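# Move tube rack from fume hood to bench, close sash

## Task

Take the tube rack out of the fume hood and set it on the bench so that nothing of it overhangs the bench's front edge or either side edge. The rack must stand upright, and each tube must sit fully seated in its hole. Close the fume hood sash completely. The task fails if the rack or any tube touches the floor, or if the robot topples or is left leaning. The result only counts if it stays that way without the robot holding anything in place, so release everything and back away at the end.

## Robot and tools

ROBOT. A base that can drive in any direction, with a column about 1.75 m tall. A carriage slides up and down it (lift_m, 0 to 1 m) and carries two identical six-joint arms, each with a two-finger gripper. The arm bases sit about 0.57 m + lift_m above the floor, and carriage parts hang roughly 0.15 m below that. A hand reaches about 0.78 m from its shoulder but only about 0.38 m below its arm base. A hand is about 0.16 m long and 0.1 m wide (0.14 m with fingers open). Parked arm: joints 1-6 = 0, 0.05, 0.05, 1.45, 0, 0; then the robot is about 0.95 m wide and 0.7 m long. The wheel motors are weak (2 N m), so pushing stops them early. Loose objects may occasionally get a brief nudge from the scene.

CAMERAS. carriage_camera is fixed on the carriage, facing forward and tilted about 20 degrees down. left_wrist_camera and right_wrist_camera look out past the fingertips. Calibration (intrinsics K, distortion D, T_world_to_cam) is supplied per camera; here world means the base frame, and wrist camera poses depend on the reported joints, so they can be off by more.

FRAMES. Base frame: origin on the floor below the base centre, x forward, y left, z up. left_hand and right_hand are the midpoints between each hand's finger pads, in this frame, in metres; quat_wxyz rotates base axes into hand axes (hand z along the fingers, fingers open along hand y; an upward hand with joints 1, 5, 6 at 0 gives 1,0,0,0). Odometry frame is the base frame at the start; base_odometry counts wheel turns only, so slip looks like motion. Heading is in radians, left positive, -3.142 to 3.142.

execute_actions(actions, cameras). actions is a list holding one action, or empty to just read state and images. An action may have base, joints, or both; they start together and may finish at different times.
- base: exactly one key, a relative move measured from where the base last reported itself. translate_m: metres forward (+) or back (-), -2 to 2. strafe_m: metres left (+) or right (-), -2 to 2. rotate_rad: radians, counter-clockwise/left positive, -6.3 to 6.3.
- joints: a single dictionary keyed by joint name, each value an absolute target (not an offset). lift_m 0 to 1 m. For each arm (prefix left_ or right_): joint1_rad -2.617 to 3.054 (turn about vertical, 0 forward, + left); joint2_rad 0 to 3.141 (shoulder: 0 upper arm back and level, 1.57 vertical, 3.14 forward and level); joint3_rad 0 to 3.141 (elbow: 0 folded, 3.14 straight); joint4_rad -1.57 to 1.57 (wrist pitch, + lifts fingertips); joint5_rad -1.57 to 1.57 (wrist yaw, + swings fingertips to the RIGHT, opposite to joint1); joint6_rad -2.094 to 2.094 (roll about the finger axis, + clockwise viewed from the forearm); gripper_m 0 to 0.093 (pad gap in metres). Any joint you omit may keep driving toward an earlier target.
- cameras: list of carriage_camera, left_wrist_camera, right_wrist_camera or all; omitted/null/all gives every camera, [] gives none. Unknown names or out-of-range values reject the whole call and nothing moves.
wait(seconds): 0 to 10; commands nothing, returns state and images.
zoom_image(camera, region): region [x0, y0, x1, y1] in pixels of that camera's latest full image, top-left origin, at most 504 x 504.
finished_scene(scene): give the current scene number; ends it permanently and reports success.

RESULT LINES. base_status and joint_status: done (reached; for the base, wheels turned enough even if slipping); off_target (stopped short, may still push); contact_stop or time_out (target dropped, holding position); joint command not followed / not_followed (a self-collision check blocked that arm's targets, possibly retried each action; a cause line may follow); limit_stop_at_motor_heat (stopped by heat, resend). A gripper holding something normally reads off_target. on_its_own lists uncommanded behaviour; held at is the held target, not the position. motor_effort: percent of max, + toward higher joint values, peak in brackets, noisy with a fixed per-motor bias. A lift effort that keeps dropping while lowering means a hand or load is resting on something; a drive_wheels value at rest clearly above free-driving means the base is pressing on something. Joint torques and Motor temperatures are listed per arm in joint order. ARM HIT means an arm struck the robot itself hard. MOTOR HOT warns from 75 °C; at 90 °C that arm stops for 10 s; at 100 °C it goes limp and falls. Stretched arms heat fast even unloaded.

CAUTIONS. Base contact stops come late or never; after one, back off about 0.2 m along the way you came (or undo the turn), repeat if still pressed, then retry. Arms have no contact stop and spring to target once freed. Never let the arms strike or squeeze each other; to untangle, move the blocked arm clear first, the other in a later action. Hand readings drift at long reach; a level hand sags 10-17 cm under 1 kg. The robot can tip and cannot recover, most easily with the carriage high, arms extended, loads held, pulling, or sudden stops; only images reveal a lean. Driving backward into a table edge the column is under can tip it. Keep the rack level and never let it or a tube reach the floor. When done, open the grippers and drive away.

Each tool is called after "Request:" by a JSON object that holds its "op" and its "data".

## Session

Request:
{"op": "execute_actions", "data": {"actions": []}}

Scene clock: 0.00 s.
Joint torques (N m, as the arm reports them, + toward a larger angle): no reading
Motor temperatures (°C, as the motors report them): left_arm=[24 22 24 24 24 24] | right_arm=[24 23 25 25 24 23]
base_odometry: x=+0.000 y=+0.000 heading=+0.000 (m, m, rad; odometry frame)
base_status: not commanded
joint_positions: lift_m=+0.298 left_joint1_rad=-0.036 left_joint2_rad=+0.023 left_joint3_rad=+0.029 left_joint4_rad=+1.456 left_joint5_rad=+0.034 left_joint6_rad=-0.016 left_gripper_m=+0.095 right_joint1_rad=-0.009 right_joint2_rad=+0.033 right_joint3_rad=+0.060 right_joint4_rad=+1.432 right_joint5_rad=+0.047 right_joint6_rad=+0.021 right_gripper_m=+0.094
joint_status: not commanded
motor_effort: lift_m=+23 drive_wheels=+0 (%)
left_hand: x=+0.2963 y=+0.3418 z=+1.2653 quat_wxyz=(+0.998, +0.017, +0.055, -0.027) (m; base frame)
right_hand: x=+0.2956 y=-0.3568 z=+1.2729 quat_wxyz=(+0.998, +0.024, +0.055, +0.005) (m; base frame)
pictures: carriage_camera, left_wrist_camera, right_wrist_camera
Images, in order (width x height): carriage_camera 504x504, left_wrist_camera 504x504, right_wrist_camera 504x504.

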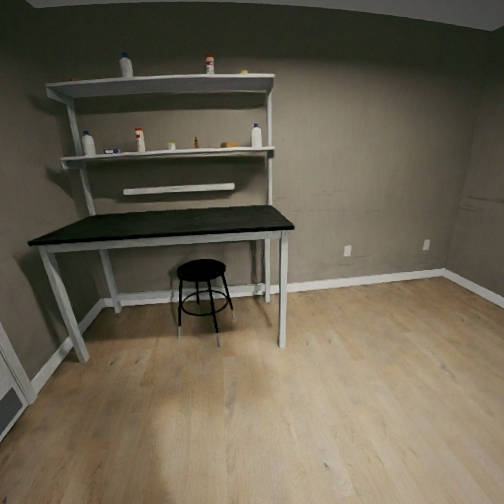

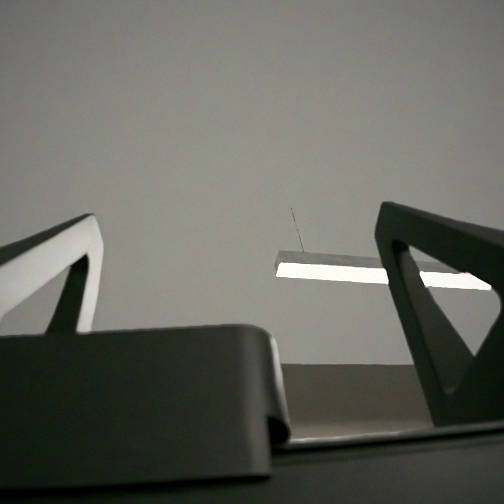

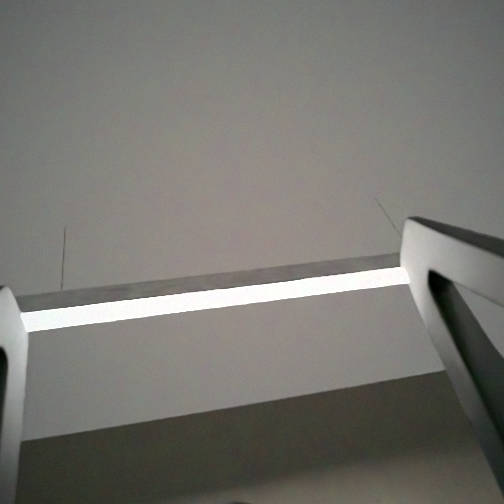

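Find the hood.

Request:
{"op": "execute_actions", "data": {"actions": [{"base":{"rotate_rad":1.6}}], "cameras": ["carriage_camera"]}}

Request:
{"op": "execute_actions", "data": {"actions": [{"base":{"rotate_rad":1.6}}], "cameras": ["carriage_camera"]}}

Request:
{"op": "execute_actions", "data": {"actions": [{"base":{"rotate_rad":1.6}}], "cameras": ["carriage_camera"]}}

Scene clock: 4.77 s.
Joint torques (N m, as the arm reports them, + toward a larger angle): left_arm=[-0.04  3.96  5.49 -0.14 -0.05 -0.04] | right_arm=[-0.03  4.45  5.65 -0.04 -0.03 -0.13]
Motor temperatures (°C, as the motors report them): left_arm=[24 22 24 24 24 24] | right_arm=[24 23 25 25 24 23]
base_odometry: x=+0.000 y=+0.000 heading=+1.599 (m, m, rad; odometry frame)
base_status: done
joint_positions: lift_m=+0.298 left_joint1_rad=-0.036 left_joint2_rad=+0.023 left_joint3_rad=+0.029 left_joint4_rad=+1.456 left_joint5_rad=+0.034 left_joint6_rad=-0.016 left_gripper_m=+0.095 right_joint1_rad=-0.009 right_joint2_rad=+0.033 right_joint3_rad=+0.060 right_joint4_rad=+1.430 right_joint5_rad=+0.047 right_joint6_rad=+0.021 right_gripper_m=+0.094
joint_status: not commanded
motor_effort: lift_m=+23(23) drive_wheels=+8(30) (%)
left_hand: x=+0.2963 y=+0.3418 z=+1.2653 quat_wxyz=(+0.998, +0.017, +0.055, -0.027) (m; base frame)
right_hand: x=+0.2962 y=-0.3568 z=+1.2728 quat_wxyz=(+0.998, +0.024, +0.057, +0.005) (m; base frame)
pictures: carriage_camera
Images, in order (width x height): carriage_camera 504x504.

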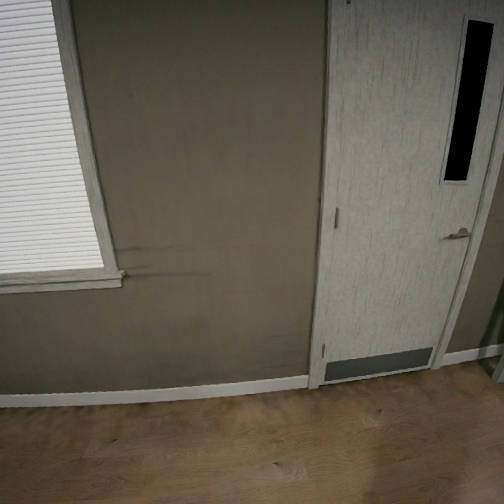

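Scene clock: 7.90 s.
Joint torques (N m, as the arm reports them, + toward a larger angle): left_arm=[ 0.05  3.79  5.76 -0.11 -0.06 -0.02] | right_arm=[-0.03  4.59  5.47  0.   -0.04 -0.17]
Motor temperatures (°C, as the motors report them): left_arm=[24 22 25 24 24 24] | right_arm=[24 23 26 25 24 23]
base_odometry: x=+0.000 y=+0.000 heading=-3.085 (m, m, rad; odometry frame)
base_status: done
joint_positions: lift_m=+0.298 left_joint1_rad=-0.036 left_joint2_rad=+0.023 left_joint3_rad=+0.029 left_joint4_rad=+1.456 left_joint5_rad=+0.034 left_joint6_rad=-0.016 left_gripper_m=+0.095 right_joint1_rad=-0.009 right_joint2_rad=+0.033 right_joint3_rad=+0.060 right_joint4_rad=+1.429 right_joint5_rad=+0.047 right_joint6_rad=+0.021 right_gripper_m=+0.094
joint_status: not commanded
motor_effort: lift_m=+23(23) drive_wheels=+9(27) (%)
left_hand: x=+0.2963 y=+0.3418 z=+1.2653 quat_wxyz=(+0.998, +0.017, +0.055, -0.027) (m; base frame)
right_hand: x=+0.2964 y=-0.3568 z=+1.2728 quat_wxyz=(+0.998, +0.024, +0.057, +0.005) (m; base frame)
pictures: carriage_camera
Images, in order (width x height): carriage_camera 504x504.

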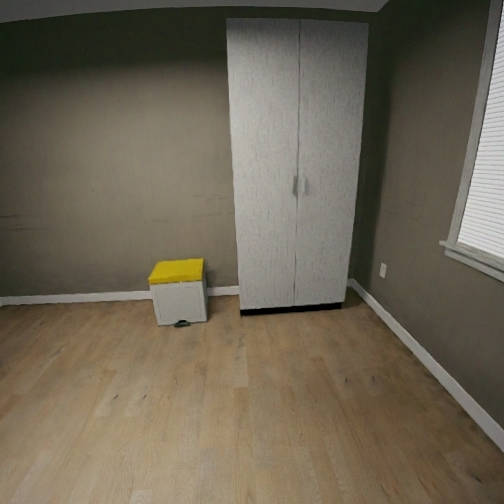

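Scene clock: 11.03 s.
Joint torques (N m, as the arm reports them, + toward a larger angle): left_arm=[-0.05  3.85  5.53 -0.14 -0.05 -0.03] | right_arm=[-0.16  4.56  5.58  0.02 -0.02 -0.12]
Motor temperatures (°C, as the motors report them): left_arm=[24 22 25 24 24 24] | right_arm=[24 23 26 25 24 23]
base_odometry: x=+0.000 y=+0.000 heading=-1.485 (m, m, rad; odometry frame)
base_status: done
joint_positions: lift_m=+0.298 left_joint1_rad=-0.036 left_joint2_rad=+0.023 left_joint3_rad=+0.029 left_joint4_rad=+1.456 left_joint5_rad=+0.034 left_joint6_rad=-0.016 left_gripper_m=+0.095 right_joint1_rad=-0.009 right_joint2_rad=+0.033 right_joint3_rad=+0.060 right_joint4_rad=+1.429 right_joint5_rad=+0.047 right_joint6_rad=+0.021 right_gripper_m=+0.094
joint_status: not commanded
motor_effort: lift_m=+23(23) drive_wheels=+9(29) (%)
left_hand: x=+0.2963 y=+0.3418 z=+1.2653 quat_wxyz=(+0.998, +0.017, +0.055, -0.027) (m; base frame)
right_hand: x=+0.2964 y=-0.3568 z=+1.2728 quat_wxyz=(+0.998, +0.024, +0.057, +0.005) (m; base frame)
pictures: carriage_camera
Images, in order (width x height): carriage_camera 504x504.

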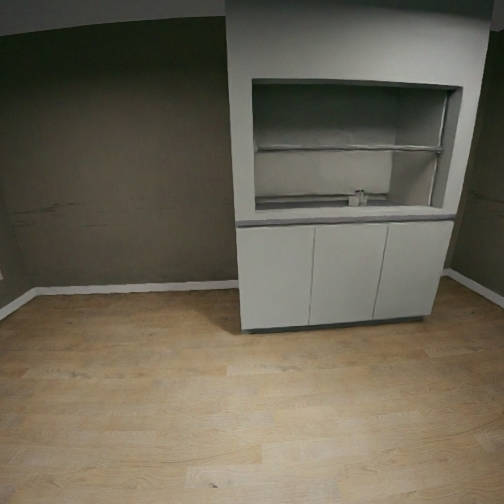

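Request:
{"op": "execute_actions", "data": {"actions": [{"base":{"strafe_m":-0.6},"joints":{"lift_m":0.45}}], "cameras": []}}

Request:
{"op": "execute_actions", "data": {"actions": [{"base":{"translate_m":0.9}}], "cameras": ["carriage_camera"]}}

Scene clock: 17.53 s.
Joint torques (N m, as the arm reports them, + toward a larger angle): left_arm=[-0.06  3.84  5.59 -0.13 -0.06 -0.05] | right_arm=[ 0.06  4.67  5.65  0.    0.   -0.15]
Motor temperatures (°C, as the motors report them): left_arm=[24 23 26 24 24 24] | right_arm=[24 23 27 25 24 23]
base_odometry: x=-0.598 y=-0.052 heading=-1.485 (m, m, rad; odometry frame)
base_status: done
joint_positions: lift_m=+0.450 left_joint1_rad=-0.036 left_joint2_rad=+0.023 left_joint3_rad=+0.029 left_joint4_rad=+1.456 left_joint5_rad=+0.034 left_joint6_rad=-0.016 left_gripper_m=+0.095 right_joint1_rad=-0.009 right_joint2_rad=+0.033 right_joint3_rad=+0.060 right_joint4_rad=+1.430 right_joint5_rad=+0.047 right_joint6_rad=+0.021 right_gripper_m=+0.094
joint_status: all done
motor_effort: lift_m=+24(30) drive_wheels=-5(32) (%)
left_hand: x=+0.2963 y=+0.3418 z=+1.4173 quat_wxyz=(+0.998, +0.017, +0.055, -0.027) (m; base frame)
right_hand: x=+0.2962 y=-0.3568 z=+1.4249 quat_wxyz=(+0.998, +0.024, +0.057, +0.005) (m; base frame)
pictures: none
No camera images: the call's "cameras" was empty. Leave "cameras" out to get every camera's image.

Scene clock: 21.60 s.
Joint torques (N m, as the arm reports them, + toward a larger angle): left_arm=[-0.04  3.76  5.62 -0.15 -0.03 -0.01] | right_arm=[-0.02  4.59  5.64 -0.02 -0.03 -0.15]
Motor temperatures (°C, as the motors report them): left_arm=[24 23 26 24 24 24] | right_arm=[24 24 27 25 24 23]
base_odometry: x=-0.521 y=-0.948 heading=-1.485 (m, m, rad; odometry frame)
base_status: done
joint_positions: lift_m=+0.450 left_joint1_rad=-0.036 left_joint2_rad=+0.023 left_joint3_rad=+0.029 left_joint4_rad=+1.456 left_joint5_rad=+0.034 left_joint6_rad=-0.016 left_gripper_m=+0.095 right_joint1_rad=-0.009 right_joint2_rad=+0.033 right_joint3_rad=+0.060 right_joint4_rad=+1.429 right_joint5_rad=+0.047 right_joint6_rad=+0.021 right_gripper_m=+0.094
joint_status: not commanded
motor_effort: lift_m=+24(24) drive_wheels=-4(30) (%)
left_hand: x=+0.2962 y=+0.3418 z=+1.4173 quat_wxyz=(+0.998, +0.017, +0.054, -0.027) (m; base frame)
right_hand: x=+0.2963 y=-0.3568 z=+1.4249 quat_wxyz=(+0.998, +0.024, +0.057, +0.005) (m; base frame)
pictures: carriage_camera
camera_calibration (this result's frames):
carriage_camera: T_world_to_cam=[[0.00693451, -0.998534, -0.0536913, 0.0678878], [-0.350838, 0.04785, -0.935213, 1.38873], [0.93641, 0.0253222, -0.349992, 0.310069], [0, 0, 0, 1]] pos_world=[0.196397, -0.00651426, 1.41093]
Images, in order (width x height): carriage_camera 504x504.

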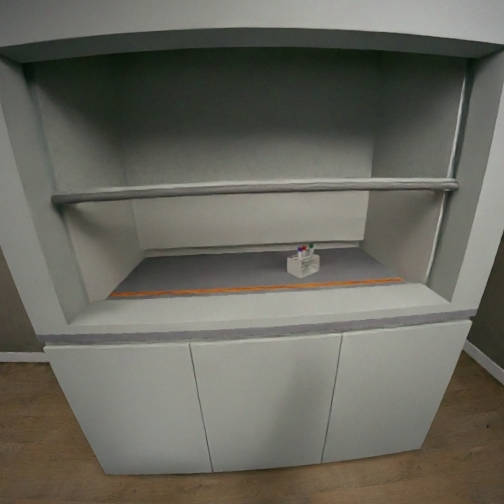

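Request:
{"op": "execute_actions", "data": {"actions": [{"base":{"rotate_rad":0.06},"joints":{"lift_m":0.3}}], "cameras": ["carriage_camera"]}}

Request:
{"op": "zoom_image", "data": {"camera": "carriage_camera", "region": [250, 190, 410, 300]}}

Scene clock: 25.20 s.
Joint torques (N m, as the arm reports them, + toward a larger angle): left_arm=[ 0.    3.78  5.67 -0.18 -0.04 -0.01] | right_arm=[ 0.14  4.51  5.52 -0.04 -0.04 -0.15]
Motor temperatures (°C, as the motors report them): left_arm=[24 23 26 24 24 24] | right_arm=[24 24 27 25 24 23]
base_odometry: x=-0.521 y=-0.949 heading=-1.425 (m, m, rad; odometry frame)
base_status: done
joint_positions: lift_m=+0.300 left_joint1_rad=-0.036 left_joint2_rad=+0.023 left_joint3_rad=+0.029 left_joint4_rad=+1.456 left_joint5_rad=+0.034 left_joint6_rad=-0.016 left_gripper_m=+0.095 right_joint1_rad=-0.009 right_joint2_rad=+0.033 right_joint3_rad=+0.060 right_joint4_rad=+1.431 right_joint5_rad=+0.047 right_joint6_rad=+0.021 right_gripper_m=+0.094
joint_status: all done
motor_effort: lift_m=+22(22) drive_wheels=-2(12) (%)
left_hand: x=+0.2962 y=+0.3418 z=+1.2676 quat_wxyz=(+0.998, +0.017, +0.054, -0.027) (m; base frame)
right_hand: x=+0.2959 y=-0.3568 z=+1.2751 quat_wxyz=(+0.998, +0.024, +0.056, +0.005) (m; base frame)
pictures: carriage_camera
camera_calibration (this result's frames):
carriage_camera: T_world_to_cam=[[0.00693451, -0.998534, -0.0536913, 0.0598463], [-0.350838, 0.04785, -0.935213, 1.24866], [0.93641, 0.0253222, -0.349992, 0.25765], [0, 0, 0, 1]] pos_world=[0.196397, -0.00651426, 1.26115]
Images, in order (width x height): carriage_camera 504x504.

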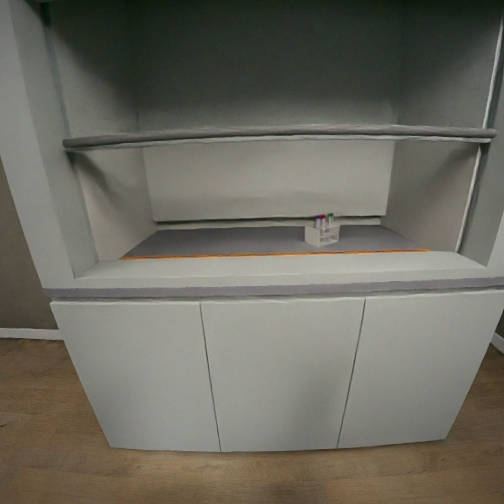

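Region (250, 190, 410, 300) of carriage_camera's 504x504 image, scaled by 3.150, with more detail than that image has; it fills the top 346 rows of this view, and the rest is white.

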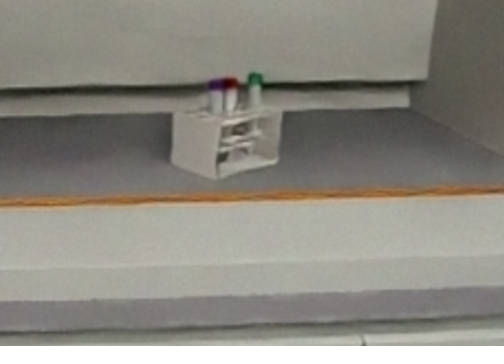

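Request:
{"op": "execute_actions", "data": {"actions": [{"joints":{"lift_m":0.2,"left_joint2_rad":1.6,"left_joint3_rad":1.3,"left_joint4_rad":0.3}}]}}

Scene clock: 31.03 s.
Joint torques (N m, as the arm reports them, + toward a larger angle): left_arm=[ 0.02 -9.58  8.97  1.99 -0.02 -0.03] | right_arm=[-0.07  4.61  5.46 -0.02 -0.04 -0.17]
Motor temperatures (°C, as the motors report them): left_arm=[24 23 27 24 24 24] | right_arm=[24 24 28 25 24 23]
base_odometry: x=-0.521 y=-0.949 heading=-1.425 (m, m, rad; odometry frame)
base_status: not commanded
joint_positions: lift_m=+0.200 left_joint1_rad=-0.036 left_joint2_rad=+1.603 left_joint3_rad=+1.280 left_joint4_rad=+0.298 left_joint5_rad=+0.034 left_joint6_rad=-0.016 left_gripper_m=+0.095 right_joint1_rad=-0.009 right_joint2_rad=+0.033 right_joint3_rad=+0.060 right_joint4_rad=+1.431 right_joint5_rad=+0.047 right_joint6_rad=+0.021 right_gripper_m=+0.094
joint_status: all done
motor_effort: lift_m=+21(21) drive_wheels=-2(2) (%)
left_hand: x=+0.7941 y=+0.3240 z=+1.0926 quat_wxyz=(+0.698, +0.019, +0.716, -0.030) (m; base frame)
right_hand: x=+0.2959 y=-0.3568 z=+1.1752 quat_wxyz=(+0.998, +0.024, +0.056, +0.005) (m; base frame)
pictures: carriage_camera, left_wrist_camera, right_wrist_camera
camera_calibration (this result's frames):
carriage_camera: T_world_to_cam=[[0.00693451, -0.998534, -0.0536913, 0.0544788], [-0.350838, 0.04785, -0.935213, 1.15517], [0.93641, 0.0253222, -0.349992, 0.222661], [0, 0, 0, 1]] pos_world=[0.196397, -0.00651426, 1.16118]
left_wrist_camera: T_world_to_cam=[[-0.156517, -0.987629, 0.00958901, 0.435665], [-0.647253, 0.0952323, -0.756303, 1.3021], [0.746033, -0.124581, -0.654151, 0.291841], [0, 0, 0, 1]] pos_world=[0.693256, 0.342631, 1.17151]
right_wrist_camera: T_world_to_cam=[[0.0674295, -0.977212, -0.201273, -0.134417], [0.72609, 0.18642, -0.661846, 0.639047], [0.684285, -0.101514, 0.722114, -0.975005], [0, 0, 0, 1]] pos_world=[0.21224, -0.349462, 1.09996]
Images, in order (width x height): carriage_camera 504x504, left_wrist_camera 504x504, right_wrist_camera 504x504.

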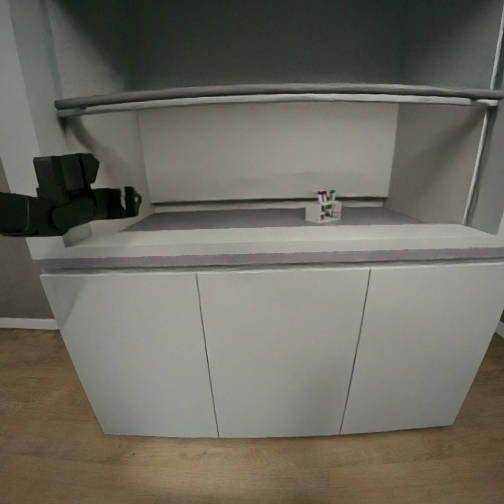

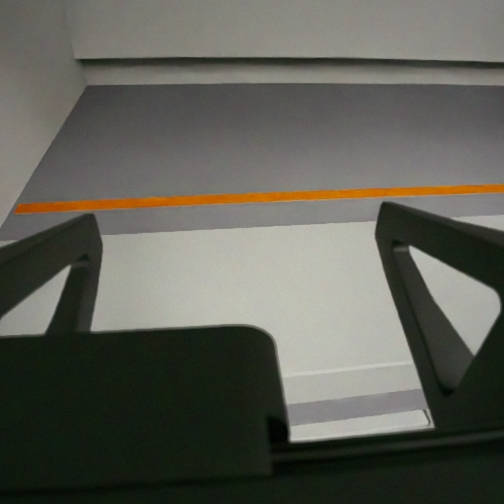

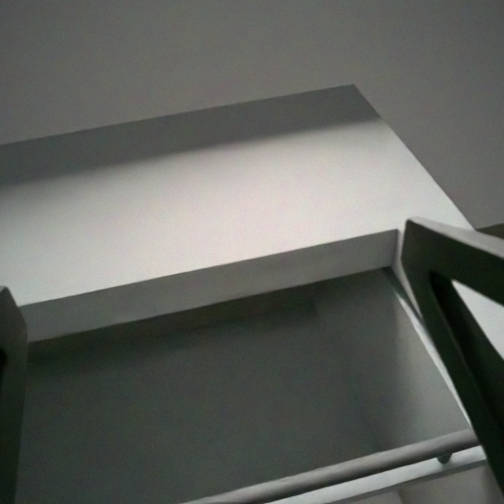

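Request:
{"op": "execute_actions", "data": {"actions": [{"base":{"strafe_m":-0.55},"joints":{"lift_m":0.1,"left_joint5_rad":0.75}}]}}

Scene clock: 35.53 s.
Joint torques (N m, as the arm reports them, + toward a larger angle): left_arm=[-0.07 -9.43  8.24  1.82  0.03 -0.04] | right_arm=[-0.09  4.51  5.62 -0.02 -0.03 -0.14]
Motor temperatures (°C, as the motors report them): left_arm=[24 24 28 25 24 24] | right_arm=[24 24 28 25 24 23]
base_odometry: x=-1.065 y=-1.028 heading=-1.425 (m, m, rad; odometry frame)
base_status: done
joint_positions: lift_m=+0.100 left_joint1_rad=-0.036 left_joint2_rad=+1.603 left_joint3_rad=+1.291 left_joint4_rad=+0.297 left_joint5_rad=+0.746 left_joint6_rad=-0.016 left_gripper_m=+0.095 right_joint1_rad=-0.009 right_joint2_rad=+0.033 right_joint3_rad=+0.060 right_joint4_rad=+1.432 right_joint5_rad=+0.046 right_joint6_rad=+0.021 right_gripper_m=+0.094
joint_status: all done
motor_effort: lift_m=+21(22) drive_wheels=-3(24) (%)
left_hand: x=+0.7449 y=+0.2149 z=+0.9982 quat_wxyz=(+0.646, +0.262, +0.661, -0.276) (m; base frame)
right_hand: x=+0.2957 y=-0.3567 z=+1.0752 quat_wxyz=(+0.998, +0.024, +0.055, +0.005) (m; base frame)
pictures: carriage_camera, left_wrist_camera, right_wrist_camera
camera_calibration (this result's frames):
carriage_camera: T_world_to_cam=[[0.00693451, -0.998534, -0.0536913, 0.0491093], [-0.350838, 0.04785, -0.935213, 1.06164], [0.93641, 0.0253222, -0.349992, 0.187659], [0, 0, 0, 1]] pos_world=[0.196397, -0.00651426, 1.06118]
left_wrist_camera: T_world_to_cam=[[-0.763603, -0.645428, 0.0182489, 0.691143], [-0.426018, 0.48238, -0.765388, 0.970294], [0.4852, -0.592227, -0.64331, 0.537134], [0, 0, 0, 1]] pos_world=[0.680505, 0.296138, 1.07558]
right_wrist_camera: T_world_to_cam=[[0.0676648, -0.977359, -0.200474, -0.155379], [0.726575, 0.185976, -0.661439, 0.572245], [0.683747, -0.100903, 0.722709, -0.902931], [0, 0, 0, 1]] pos_world=[0.212112, -0.349394, 0.999912]
Images, in order (width x height): carriage_camera 504x504, left_wrist_camera 504x504, right_wrist_camera 504x504.

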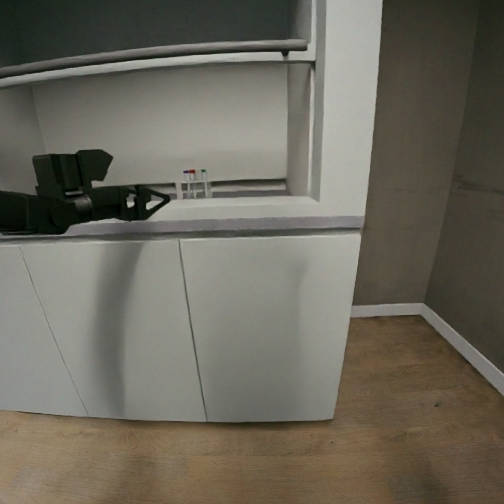

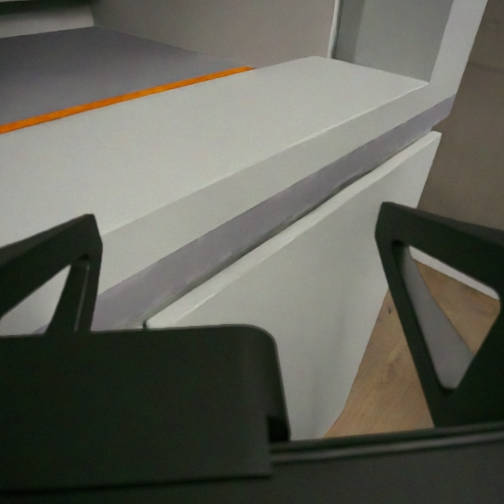

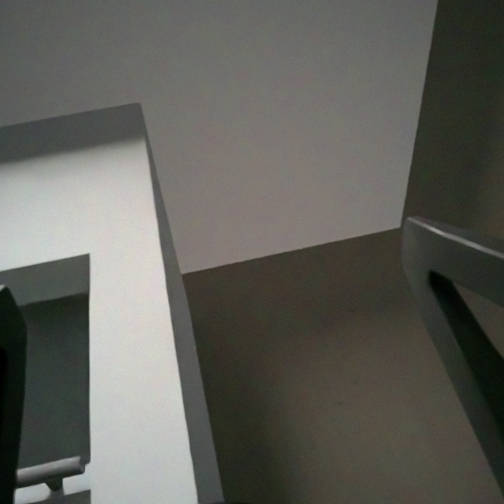

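Request:
{"op": "execute_actions", "data": {"actions": [{"base":{"strafe_m":0.22}}], "cameras": []}}

Request:
{"op": "execute_actions", "data": {"actions": [{"base":{"translate_m":0.27}}]}}

Scene clock: 40.17 s.
Joint torques (N m, as the arm reports them, + toward a larger angle): left_arm=[-0.01 -9.31  8.18  1.77  0.02 -0.03] | right_arm=[ 0.1   4.51  5.59 -0.06 -0.01 -0.14]
Motor temperatures (°C, as the motors report them): left_arm=[24 25 29 26 24 24] | right_arm=[24 24 28 25 24 23]
base_odometry: x=-0.848 y=-0.997 heading=-1.425 (m, m, rad; odometry frame)
base_status: done
joint_positions: lift_m=+0.100 left_joint1_rad=-0.036 left_joint2_rad=+1.603 left_joint3_rad=+1.291 left_joint4_rad=+0.297 left_joint5_rad=+0.746 left_joint6_rad=-0.016 left_gripper_m=+0.095 right_joint1_rad=-0.009 right_joint2_rad=+0.033 right_joint3_rad=+0.060 right_joint4_rad=+1.432 right_joint5_rad=+0.046 right_joint6_rad=+0.021 right_gripper_m=+0.094
joint_status: not commanded
motor_effort: lift_m=+21(21) drive_wheels=+11(25) (%)
left_hand: x=+0.7448 y=+0.2148 z=+0.9982 quat_wxyz=(+0.646, +0.262, +0.661, -0.277) (m; base frame)
right_hand: x=+0.2957 y=-0.3567 z=+1.0752 quat_wxyz=(+0.998, +0.024, +0.055, +0.005) (m; base frame)
pictures: none
No camera images: the call's "cameras" was empty. Leave "cameras" out to get every camera's image.

Scene clock: 42.53 s.
Joint torques (N m, as the arm reports them, + toward a larger angle): left_arm=[ 0.17 -9.28  8.2   1.81  0.01 -0.02] | right_arm=[-0.12  4.52  5.57 -0.06 -0.02 -0.13]
Motor temperatures (°C, as the motors report them): left_arm=[24 26 29 26 24 24] | right_arm=[24 24 28 25 24 23]
base_odometry: x=-0.808 y=-1.264 heading=-1.425 (m, m, rad; odometry frame)
base_status: done
joint_positions: lift_m=+0.100 left_joint1_rad=-0.036 left_joint2_rad=+1.603 left_joint3_rad=+1.291 left_joint4_rad=+0.297 left_joint5_rad=+0.747 left_joint6_rad=-0.016 left_gripper_m=+0.095 right_joint1_rad=-0.009 right_joint2_rad=+0.033 right_joint3_rad=+0.060 right_joint4_rad=+1.431 right_joint5_rad=+0.046 right_joint6_rad=+0.021 right_gripper_m=+0.094
joint_status: not commanded
motor_effort: lift_m=+21(21) drive_wheels=-4(26) (%)
left_hand: x=+0.7448 y=+0.2148 z=+0.9982 quat_wxyz=(+0.646, +0.263, +0.661, -0.277) (m; base frame)
right_hand: x=+0.2959 y=-0.3567 z=+1.0752 quat_wxyz=(+0.998, +0.024, +0.056, +0.005) (m; base frame)
pictures: carriage_camera, left_wrist_camera, right_wrist_camera
camera_calibration (this result's frames):
carriage_camera: T_world_to_cam=[[0.00693451, -0.998534, -0.0536913, 0.0491093], [-0.350838, 0.04785, -0.935213, 1.06164], [0.93641, 0.0253222, -0.349992, 0.187659], [0, 0, 0, 1]] pos_world=[0.196397, -0.00651426, 1.06118]
left_wrist_camera: T_world_to_cam=[[-0.764356, -0.644554, 0.0175984, 0.691969], [-0.424966, 0.483051, -0.765549, 0.969596], [0.484937, -0.59263, -0.643137, 0.537278], [0, 0, 0, 1]] pos_world=[0.68041, 0.296054, 1.07564]
right_wrist_camera: T_world_to_cam=[[0.0675119, -0.977358, -0.200532, -0.15529], [0.72607, 0.18598, -0.661992, 0.572842], [0.684299, -0.100908, 0.722186, -0.902647], [0, 0, 0, 1]] pos_world=[0.212241, -0.349395, 0.999955]
Images, in order (width x height): carriage_camera 504x504, left_wrist_camera 504x504, right_wrist_camera 504x504.

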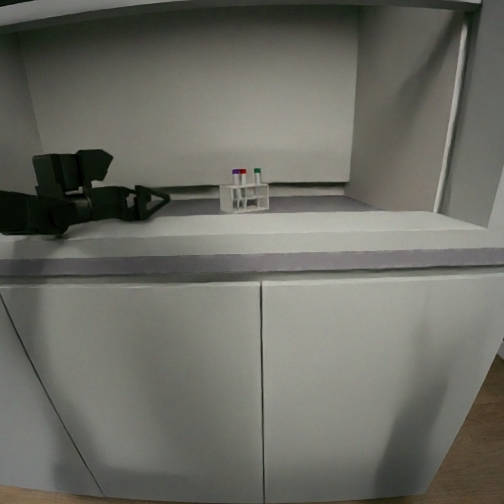

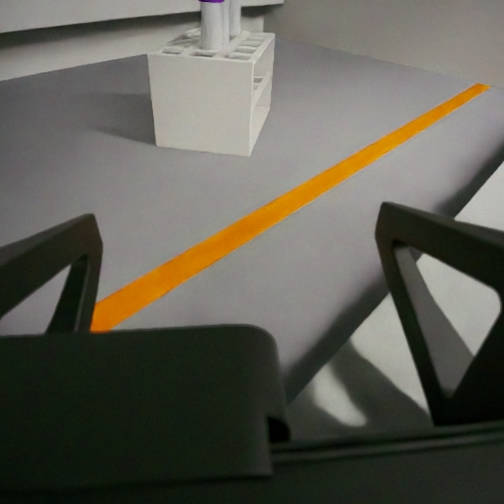

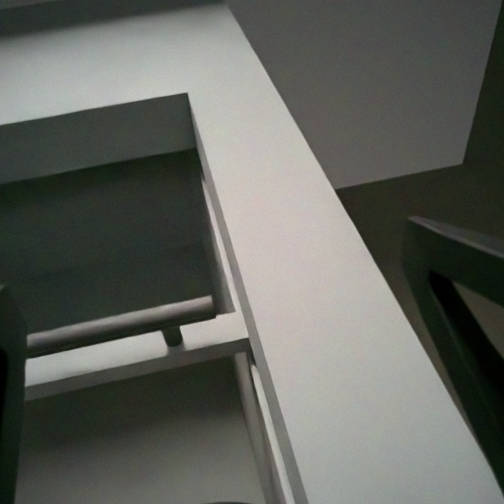

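Request:
{"op": "execute_actions", "data": {"actions": [{"base":{"strafe_m":-0.09},"joints":{"lift_m":0.06}}], "cameras": []}}

Request:
{"op": "execute_actions", "data": {"actions": [{"base":{"translate_m":0.11}}]}}

Scene clock: 47.10 s.
Joint torques (N m, as the arm reports them, + toward a larger angle): left_arm=[-0.36 -5.82  5.3   1.21 -0.1   0.01] | right_arm=[-0.05  4.54  5.61 -0.06  0.   -0.14]
Motor temperatures (°C, as the motors report them): left_arm=[24 26 29 27 24 24] | right_arm=[24 24 28 25 24 23]
base_odometry: x=-0.897 y=-1.277 heading=-1.424 (m, m, rad; odometry frame)
base_status: done
joint_positions: lift_m=+0.060 left_joint1_rad=-0.032 left_joint2_rad=+1.564 left_joint3_rad=+1.328 left_joint4_rad=+0.358 left_joint5_rad=+0.750 left_joint6_rad=-0.022 left_gripper_m=+0.095 right_joint1_rad=-0.009 right_joint2_rad=+0.033 right_joint3_rad=+0.060 right_joint4_rad=+1.431 right_joint5_rad=+0.046 right_joint6_rad=+0.021 right_gripper_m=+0.094
joint_status: all done
motor_effort: lift_m=+20(20) drive_wheels=-1(32) (%)
left_hand: x=+0.7337 y=+0.2165 z=+1.0055 quat_wxyz=(+0.690, +0.278, +0.615, -0.261) (m; base frame)
right_hand: x=+0.2958 y=-0.3566 z=+1.0353 quat_wxyz=(+0.998, +0.024, +0.056, +0.005) (m; base frame)
pictures: none
No camera images: the call's "cameras" was empty. Leave "cameras" out to get every camera's image.

Scene clock: 48.70 s.
Joint torques (N m, as the arm reports them, + toward a larger angle): left_arm=[-0.33 -3.46  5.12  1.61 -0.09  0.02] | right_arm=[-0.03  4.55  5.41 -0.02 -0.02 -0.14]
Motor temperatures (°C, as the motors report them): left_arm=[24 26 29 27 24 24] | right_arm=[24 24 28 25 24 23]
base_odometry: x=-0.882 y=-1.386 heading=-1.425 (m, m, rad; odometry frame)
base_status: done
joint_positions: lift_m=+0.060 left_joint1_rad=-0.032 left_joint2_rad=+1.536 left_joint3_rad=+1.332 left_joint4_rad=+0.315 left_joint5_rad=+0.750 left_joint6_rad=-0.021 left_gripper_m=+0.095 right_joint1_rad=-0.009 right_joint2_rad=+0.033 right_joint3_rad=+0.060 right_joint4_rad=+1.431 right_joint5_rad=+0.046 right_joint6_rad=+0.021 right_gripper_m=+0.094
joint_status: not commanded
motor_effort: lift_m=+20(20) drive_wheels=-2(30) (%)
left_hand: x=+0.7265 y=+0.2168 z=+1.0107 quat_wxyz=(+0.687, +0.276, +0.619, -0.263) (m; base frame)
right_hand: x=+0.2958 y=-0.3566 z=+1.0353 quat_wxyz=(+0.998, +0.024, +0.056, +0.005) (m; base frame)
pictures: carriage_camera, left_wrist_camera, right_wrist_camera
camera_calibration (this result's frames):
carriage_camera: T_world_to_cam=[[0.00693451, -0.998534, -0.0536913, 0.0469686], [-0.350838, 0.04785, -0.935213, 1.02435], [0.93641, 0.0253222, -0.349992, 0.173705], [0, 0, 0, 1]] pos_world=[0.196397, -0.00651426, 1.02131]
left_wrist_camera: T_world_to_cam=[[-0.761036, -0.644905, -0.070155, 0.765388], [-0.328663, 0.476549, -0.815403, 0.952212], [0.55929, -0.597494, -0.574627, 0.433123], [0, 0, 0, 1]] pos_world=[0.653203, 0.298616, 1.07902]
right_wrist_camera: T_world_to_cam=[[0.0676294, -0.977432, -0.200133, -0.163685], [0.726312, 0.185758, -0.661789, 0.546151], [0.68403, -0.100603, 0.722484, -0.873913], [0, 0, 0, 1]] pos_world=[0.212177, -0.349361, 0.960065]
Images, in order (width x height): carriage_camera 504x504, left_wrist_camera 504x504, right_wrist_camera 504x504.

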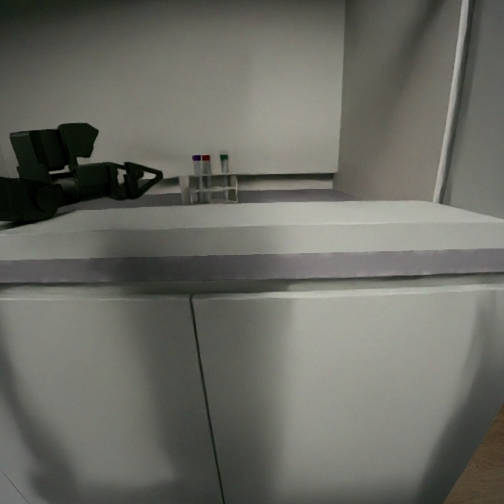

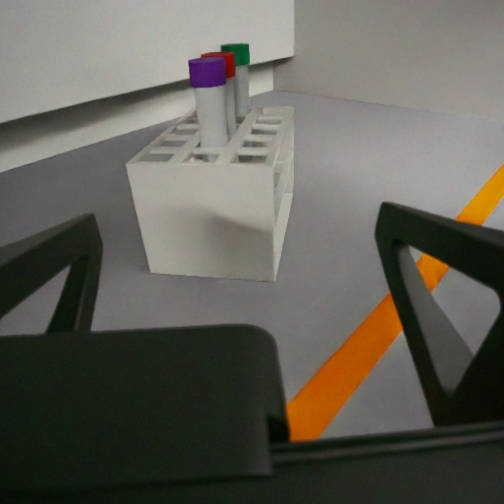

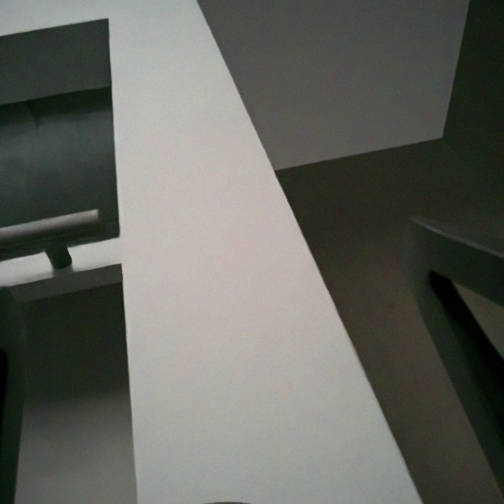

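Request:
{"op": "execute_actions", "data": {"actions": [{"base":{"translate_m":0.04},"joints":{"lift_m":0.09,"left_joint2_rad":1.6,"left_joint3_rad":1.3,"left_joint4_rad":0.22}}], "cameras": ["left_wrist_camera"]}}

Scene clock: 52.17 s.
Joint torques (N m, as the arm reports them, + toward a larger angle): left_arm=[-0.2  -8.4   6.29  1.74 -0.02  0.03] | right_arm=[ 0.    4.6   5.55 -0.02 -0.03 -0.13]
Motor temperatures (°C, as the motors report them): left_arm=[24 26 29 27 24 24] | right_arm=[24 25 29 25 24 23]
base_odometry: x=-0.876 y=-1.426 heading=-1.425 (m, m, rad; odometry frame)
base_status: done
joint_positions: lift_m=+0.090 left_joint1_rad=-0.032 left_joint2_rad=+1.592 left_joint3_rad=+1.317 left_joint4_rad=+0.230 left_joint5_rad=+0.751 left_joint6_rad=-0.021 left_gripper_m=+0.095 right_joint1_rad=-0.009 right_joint2_rad=+0.033 right_joint3_rad=+0.060 right_joint4_rad=+1.431 right_joint5_rad=+0.046 right_joint6_rad=+0.021 right_gripper_m=+0.094
joint_status: all done
motor_effort: lift_m=+25(29) drive_wheels=-4(33) (%)
left_hand: x=+0.7421 y=+0.2162 z=+0.9915 quat_wxyz=(+0.636, +0.257, +0.671, -0.282) (m; base frame)
right_hand: x=+0.2959 y=-0.3567 z=+1.0648 quat_wxyz=(+0.998, +0.024, +0.056, +0.005) (m; base frame)
pictures: left_wrist_camera
camera_calibration (this result's frames):
left_wrist_camera: T_world_to_cam=[[-0.763212, -0.644556, 0.0453459, 0.662631], [-0.450742, 0.480807, -0.752101, 0.968905], [0.462968, -0.594451, -0.657486, 0.566006], [0, 0, 0, 1]] pos_world=[0.680411, 0.297709, 1.07081]
Images, in order (width x height): left_wrist_camera 504x504.

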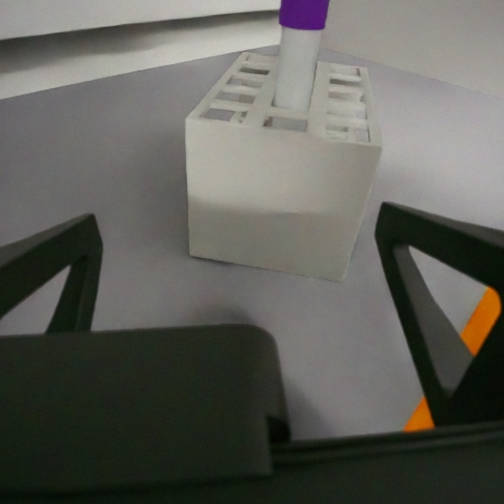

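Request:
{"op": "execute_actions", "data": {"actions": [{"base":{"translate_m":0.035},"joints":{"lift_m":0.1,"left_joint4_rad":0.0}}], "cameras": []}}

Request:
{"op": "execute_actions", "data": {"actions": [{"base":{"strafe_m":-0.05}}], "cameras": ["left_wrist_camera","carriage_camera"]}}

Scene clock: 56.00 s.
Joint torques (N m, as the arm reports them, + toward a larger angle): left_arm=[-0.37 -8.14  6.34  1.59  0.07 -0.03] | right_arm=[-0.1   4.63  5.55 -0.04 -0.01 -0.14]
Motor temperatures (°C, as the motors report them): left_arm=[24 26 30 27 24 24] | right_arm=[24 25 29 25 24 23]
base_odometry: x=-0.871 y=-1.461 heading=-1.426 (m, m, rad; odometry frame)
base_status: done
joint_positions: lift_m=+0.100 left_joint1_rad=-0.032 left_joint2_rad=+1.590 left_joint3_rad=+1.317 left_joint4_rad=+0.028 left_joint5_rad=+0.751 left_joint6_rad=-0.016 left_gripper_m=+0.095 right_joint1_rad=-0.009 right_joint2_rad=+0.033 right_joint3_rad=+0.060 right_joint4_rad=+1.432 right_joint5_rad=+0.046 right_joint6_rad=+0.021 right_gripper_m=+0.094
joint_status: all done
motor_effort: lift_m=+23(29) drive_wheels=-4(26) (%)
left_hand: x=+0.7359 y=+0.2164 z=+0.9627 quat_wxyz=(+0.565, +0.231, +0.732, -0.303) (m; base frame)
right_hand: x=+0.2956 y=-0.3567 z=+1.0750 quat_wxyz=(+0.998, +0.024, +0.055, +0.005) (m; base frame)
pictures: none
No camera images: the call's "cameras" was empty. Leave "cameras" out to get every camera's image.

Scene clock: 57.17 s.
Joint torques (N m, as the arm reports them, + toward a larger angle): left_arm=[-0.34 -8.24  6.27  1.63  0.08 -0.01] | right_arm=[ 0.09  4.57  5.55 -0.07 -0.01 -0.13]
Motor temperatures (°C, as the motors report them): left_arm=[24 27 30 28 24 24] | right_arm=[24 25 29 25 24 23]
base_odometry: x=-0.920 y=-1.468 heading=-1.425 (m, m, rad; odometry frame)
base_status: done
joint_positions: lift_m=+0.100 left_joint1_rad=-0.032 left_joint2_rad=+1.590 left_joint3_rad=+1.317 left_joint4_rad=+0.027 left_joint5_rad=+0.750 left_joint6_rad=-0.016 left_gripper_m=+0.095 right_joint1_rad=-0.009 right_joint2_rad=+0.033 right_joint3_rad=+0.060 right_joint4_rad=+1.432 right_joint5_rad=+0.046 right_joint6_rad=+0.021 right_gripper_m=+0.094
joint_status: not commanded
motor_effort: lift_m=+23(23) drive_wheels=-3(26) (%)
left_hand: x=+0.7359 y=+0.2165 z=+0.9625 quat_wxyz=(+0.565, +0.231, +0.732, -0.302) (m; base frame)
right_hand: x=+0.2956 y=-0.3567 z=+1.0750 quat_wxyz=(+0.998, +0.024, +0.055, +0.005) (m; base frame)
pictures: carriage_camera, left_wrist_camera
camera_calibration (this result's frames):
carriage_camera: T_world_to_cam=[[0.00693451, -0.998534, -0.0536913, 0.0490986], [-0.350838, 0.04785, -0.935213, 1.06146], [0.93641, 0.0253222, -0.349992, 0.18759], [0, 0, 0, 1]] pos_world=[0.196397, -0.00651426, 1.06098]
left_wrist_camera: T_world_to_cam=[[-0.740309, -0.645601, 0.187458, 0.505917], [-0.588766, 0.488046, -0.644333, 0.940389], [0.324494, -0.587375, -0.741414, 0.731099], [0, 0, 0, 1]] pos_world=[0.690967, 0.297097, 1.05313]
Images, in order (width x height): carriage_camera 504x504, left_wrist_camera 504x504.

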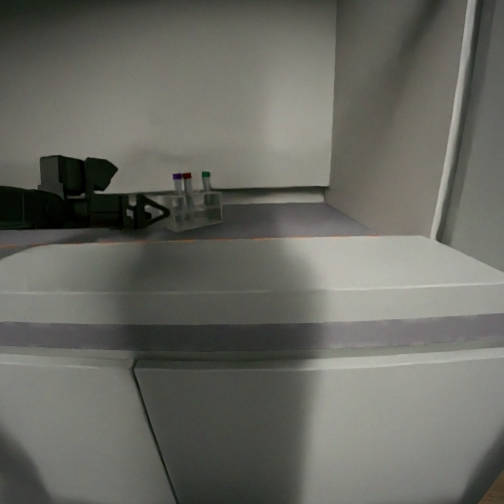

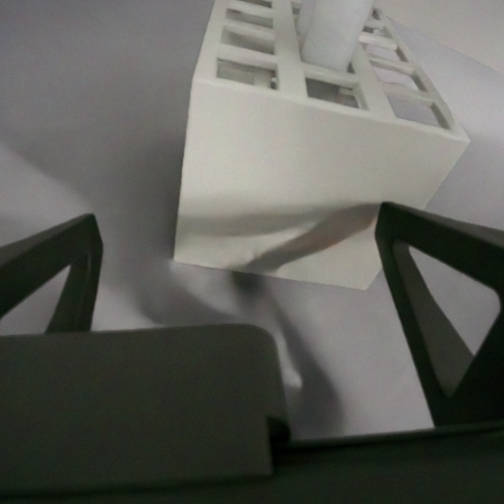

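Request:
{"op": "execute_actions", "data": {"actions": [{"base":{"translate_m":-0.03},"joints":{"left_joint6_rad":0.14}}], "cameras": []}}

Request:
{"op": "execute_actions", "data": {"actions": [{"base":{"strafe_m":-0.012}}], "cameras": ["left_wrist_camera"]}}

Scene clock: 59.57 s.
Joint torques (N m, as the arm reports them, + toward a larger angle): left_arm=[-0.18 -8.02  6.27  1.74  0.06  0.06] | right_arm=[-0.06  4.62  5.67 -0.01 -0.02 -0.12]
Motor temperatures (°C, as the motors report them): left_arm=[24 27 30 28 24 24] | right_arm=[24 25 29 25 24 23]
base_odometry: x=-0.925 y=-1.438 heading=-1.425 (m, m, rad; odometry frame)
base_status: done
joint_positions: lift_m=+0.100 left_joint1_rad=-0.032 left_joint2_rad=+1.590 left_joint3_rad=+1.317 left_joint4_rad=+0.014 left_joint5_rad=+0.750 left_joint6_rad=+0.134 left_gripper_m=+0.095 right_joint1_rad=-0.009 right_joint2_rad=+0.033 right_joint3_rad=+0.060 right_joint4_rad=+1.431 right_joint5_rad=+0.046 right_joint6_rad=+0.021 right_gripper_m=+0.094
joint_status: all done
motor_effort: lift_m=+23(23) drive_wheels=-1(26) (%)
left_hand: x=+0.7353 y=+0.2165 z=+0.9601 quat_wxyz=(+0.582, +0.284, +0.716, -0.261) (m; base frame)
right_hand: x=+0.2959 y=-0.3567 z=+1.0750 quat_wxyz=(+0.998, +0.024, +0.056, +0.005) (m; base frame)
pictures: none
No camera images: the call's "cameras" was empty. Leave "cameras" out to get every camera's image.

Scene clock: 60.30 s.
Joint torques (N m, as the arm reports them, + toward a larger angle): left_arm=[-0.2  -8.4   6.28  1.68  0.03  0.02] | right_arm=[-0.09  4.54  5.66 -0.05 -0.04 -0.15]
Motor temperatures (°C, as the motors report them): left_arm=[24 27 30 28 24 24] | right_arm=[24 25 29 25 24 23]
base_odometry: x=-0.937 y=-1.440 heading=-1.425 (m, m, rad; odometry frame)
base_status: done
joint_positions: lift_m=+0.100 left_joint1_rad=-0.033 left_joint2_rad=+1.590 left_joint3_rad=+1.317 left_joint4_rad=+0.012 left_joint5_rad=+0.750 left_joint6_rad=+0.134 left_gripper_m=+0.095 right_joint1_rad=-0.009 right_joint2_rad=+0.033 right_joint3_rad=+0.060 right_joint4_rad=+1.431 right_joint5_rad=+0.046 right_joint6_rad=+0.021 right_gripper_m=+0.094
joint_status: not commanded
motor_effort: lift_m=+23(23) drive_wheels=-2(20) (%)
left_hand: x=+0.7350 y=+0.2161 z=+0.9596 quat_wxyz=(+0.581, +0.284, +0.717, -0.262) (m; base frame)
right_hand: x=+0.2959 y=-0.3567 z=+1.0750 quat_wxyz=(+0.998, +0.024, +0.056, +0.005) (m; base frame)
pictures: left_wrist_camera
camera_calibration (this result's frames):
left_wrist_camera: T_world_to_cam=[[-0.769338, -0.636646, 0.0529169, 0.654119], [-0.515625, 0.569916, -0.639787, 0.862382], [0.37716, -0.519498, -0.766728, 0.699959], [0, 0, 0, 1]] pos_world=[0.683909, 0.288584, 1.05381]
Images, in order (width x height): left_wrist_camera 504x504.

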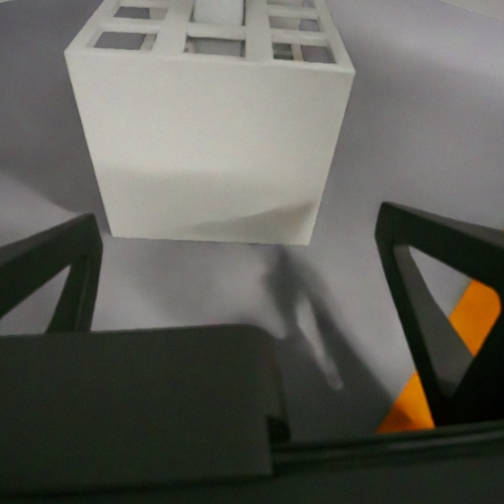

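Request:
{"op": "execute_actions", "data": {"actions": [{"base":{"translate_m":0.035}}], "cameras": []}}

Request:
{"op": "execute_actions", "data": {"actions": [{"base":{"strafe_m":-0.035}}], "cameras": ["left_wrist_camera"]}}

Scene clock: 63.90 s.
Joint torques (N m, as the arm reports them, + toward a larger angle): left_arm=[-0.31 -8.27  6.39  1.73  0.06  0.05] | right_arm=[-0.07  4.68  5.53 -0.02 -0.03 -0.13]
Motor temperatures (°C, as the motors report them): left_arm=[24 27 30 28 24 24] | right_arm=[24 25 29 25 24 23]
base_odometry: x=-0.932 y=-1.474 heading=-1.426 (m, m, rad; odometry frame)
base_status: done
joint_positions: lift_m=+0.100 left_joint1_rad=-0.033 left_joint2_rad=+1.590 left_joint3_rad=+1.317 left_joint4_rad=+0.009 left_joint5_rad=+0.751 left_joint6_rad=+0.134 left_gripper_m=+0.095 right_joint1_rad=-0.009 right_joint2_rad=+0.033 right_joint3_rad=+0.060 right_joint4_rad=+1.431 right_joint5_rad=+0.046 right_joint6_rad=+0.021 right_gripper_m=+0.094
joint_status: not commanded
motor_effort: lift_m=+23(23) drive_wheels=-2(18) (%)
left_hand: x=+0.7348 y=+0.2161 z=+0.9591 quat_wxyz=(+0.580, +0.283, +0.718, -0.262) (m; base frame)
right_hand: x=+0.2958 y=-0.3567 z=+1.0750 quat_wxyz=(+0.998, +0.024, +0.056, +0.005) (m; base frame)
pictures: none
No camera images: the call's "cameras" was empty. Leave "cameras" out to get every camera's image.

Scene clock: 64.93 s.
Joint torques (N m, as the arm reports them, + toward a larger angle): left_arm=[-0.2  -8.14  6.36  1.72  0.06  0.05] | right_arm=[-0.05  4.71  5.68 -0.02 -0.03 -0.13]
Motor temperatures (°C, as the motors report them): left_arm=[24 27 30 28 24 24] | right_arm=[24 25 29 25 24 23]
base_odometry: x=-0.967 y=-1.480 heading=-1.426 (m, m, rad; odometry frame)
base_status: done
joint_positions: lift_m=+0.100 left_joint1_rad=-0.033 left_joint2_rad=+1.590 left_joint3_rad=+1.317 left_joint4_rad=+0.009 left_joint5_rad=+0.750 left_joint6_rad=+0.134 left_gripper_m=+0.095 right_joint1_rad=-0.009 right_joint2_rad=+0.033 right_joint3_rad=+0.060 right_joint4_rad=+1.431 right_joint5_rad=+0.046 right_joint6_rad=+0.021 right_gripper_m=+0.094
joint_status: not commanded
motor_effort: lift_m=+23(23) drive_wheels=-2(26) (%)
left_hand: x=+0.7349 y=+0.2162 z=+0.9591 quat_wxyz=(+0.580, +0.283, +0.718, -0.262) (m; base frame)
right_hand: x=+0.2958 y=-0.3567 z=+1.0750 quat_wxyz=(+0.998, +0.024, +0.056, +0.005) (m; base frame)
pictures: left_wrist_camera
camera_calibration (this result's frames):
left_wrist_camera: T_world_to_cam=[[-0.76896, -0.636939, 0.0548489, 0.65204], [-0.517538, 0.569844, -0.638304, 0.861967], [0.375306, -0.519217, -0.767828, 0.701973], [0, 0, 0, 1]] pos_world=[0.68404, 0.288599, 1.05343]
Images, in order (width x height): left_wrist_camera 504x504.

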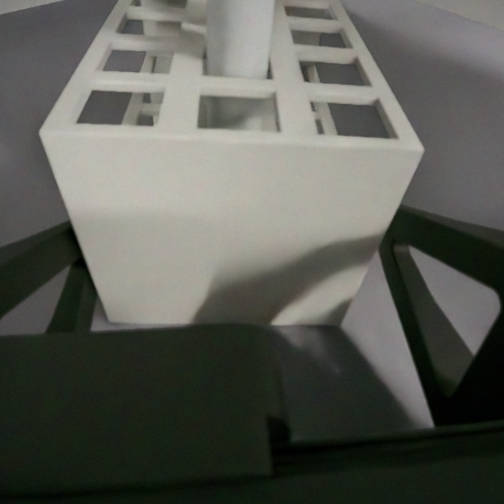

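Centered. Go deeper.

Request:
{"op": "execute_actions", "data": {"actions": [{"base":{"translate_m":0.022}}], "cameras": []}}

Request:
{"op": "execute_actions", "data": {"actions": [{"base":{"strafe_m":-0.028}}], "cameras": ["left_wrist_camera","carriage_camera"]}}

Scene clock: 66.87 s.
Joint torques (N m, as the arm reports them, + toward a larger angle): left_arm=[-0.2  -8.32  6.4   1.77  0.04  0.04] | right_arm=[-0.11  4.57  5.59 -0.01 -0.01 -0.15]
Motor temperatures (°C, as the motors report them): left_arm=[24 27 30 28 24 24] | right_arm=[24 25 29 25 24 23]
base_odometry: x=-0.964 y=-1.501 heading=-1.426 (m, m, rad; odometry frame)
base_status: done
joint_positions: lift_m=+0.100 left_joint1_rad=-0.033 left_joint2_rad=+1.590 left_joint3_rad=+1.317 left_joint4_rad=+0.007 left_joint5_rad=+0.751 left_joint6_rad=+0.134 left_gripper_m=+0.095 right_joint1_rad=-0.009 right_joint2_rad=+0.033 right_joint3_rad=+0.060 right_joint4_rad=+1.431 right_joint5_rad=+0.046 right_joint6_rad=+0.021 right_gripper_m=+0.094
joint_status: not commanded
motor_effort: lift_m=+23(23) drive_wheels=-2(21) (%)
left_hand: x=+0.7347 y=+0.2160 z=+0.9588 quat_wxyz=(+0.579, +0.284, +0.718, -0.262) (m; base frame)
right_hand: x=+0.2959 y=-0.3567 z=+1.0750 quat_wxyz=(+0.998, +0.024, +0.056, +0.005) (m; base frame)
pictures: none
No camera images: the call's "cameras" was empty. Leave "cameras" out to get every camera's image.

Scene clock: 67.83 s.
Joint torques (N m, as the arm reports them, + toward a larger angle): left_arm=[-0.17 -8.36  6.3   1.77  0.07  0.04] | right_arm=[ 0.03  4.54  5.53 -0.04 -0.05 -0.13]
Motor temperatures (°C, as the motors report them): left_arm=[24 27 30 28 24 24] | right_arm=[24 25 29 25 24 23]
base_odometry: x=-0.991 y=-1.506 heading=-1.426 (m, m, rad; odometry frame)
base_status: done
joint_positions: lift_m=+0.100 left_joint1_rad=-0.033 left_joint2_rad=+1.590 left_joint3_rad=+1.317 left_joint4_rad=+0.006 left_joint5_rad=+0.750 left_joint6_rad=+0.134 left_gripper_m=+0.095 right_joint1_rad=-0.009 right_joint2_rad=+0.033 right_joint3_rad=+0.060 right_joint4_rad=+1.431 right_joint5_rad=+0.046 right_joint6_rad=+0.021 right_gripper_m=+0.094
joint_status: not commanded
motor_effort: lift_m=+23(23) drive_wheels=-1(23) (%)
left_hand: x=+0.7347 y=+0.2161 z=+0.9585 quat_wxyz=(+0.579, +0.283, +0.718, -0.262) (m; base frame)
right_hand: x=+0.2959 y=-0.3567 z=+1.0750 quat_wxyz=(+0.998, +0.024, +0.056, +0.005) (m; base frame)
pictures: carriage_camera, left_wrist_camera
camera_calibration (this result's frames):
carriage_camera: T_world_to_cam=[[0.00693451, -0.998534, -0.0536913, 0.0490986], [-0.350838, 0.04785, -0.935213, 1.06146], [0.93641, 0.0253222, -0.349992, 0.18759], [0, 0, 0, 1]] pos_world=[0.196397, -0.00651426, 1.06098]
left_wrist_camera: T_world_to_cam=[[-0.769107, -0.636614, 0.0565397, 0.650316], [-0.518819, 0.570231, -0.636917, 0.861103], [0.37323, -0.519192, -0.768856, 0.704139], [0, 0, 0, 1]] pos_world=[0.684114, 0.288556, 1.05306]
Images, in order (width x height): carriage_camera 504x504, left_wrist_camera 504x504.

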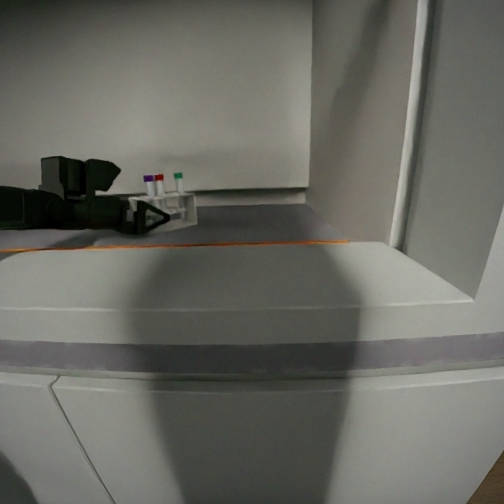

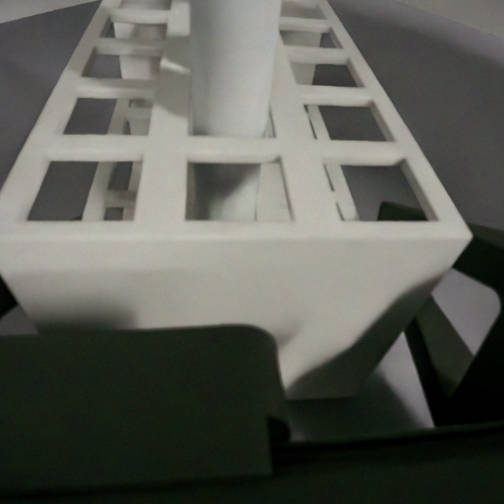

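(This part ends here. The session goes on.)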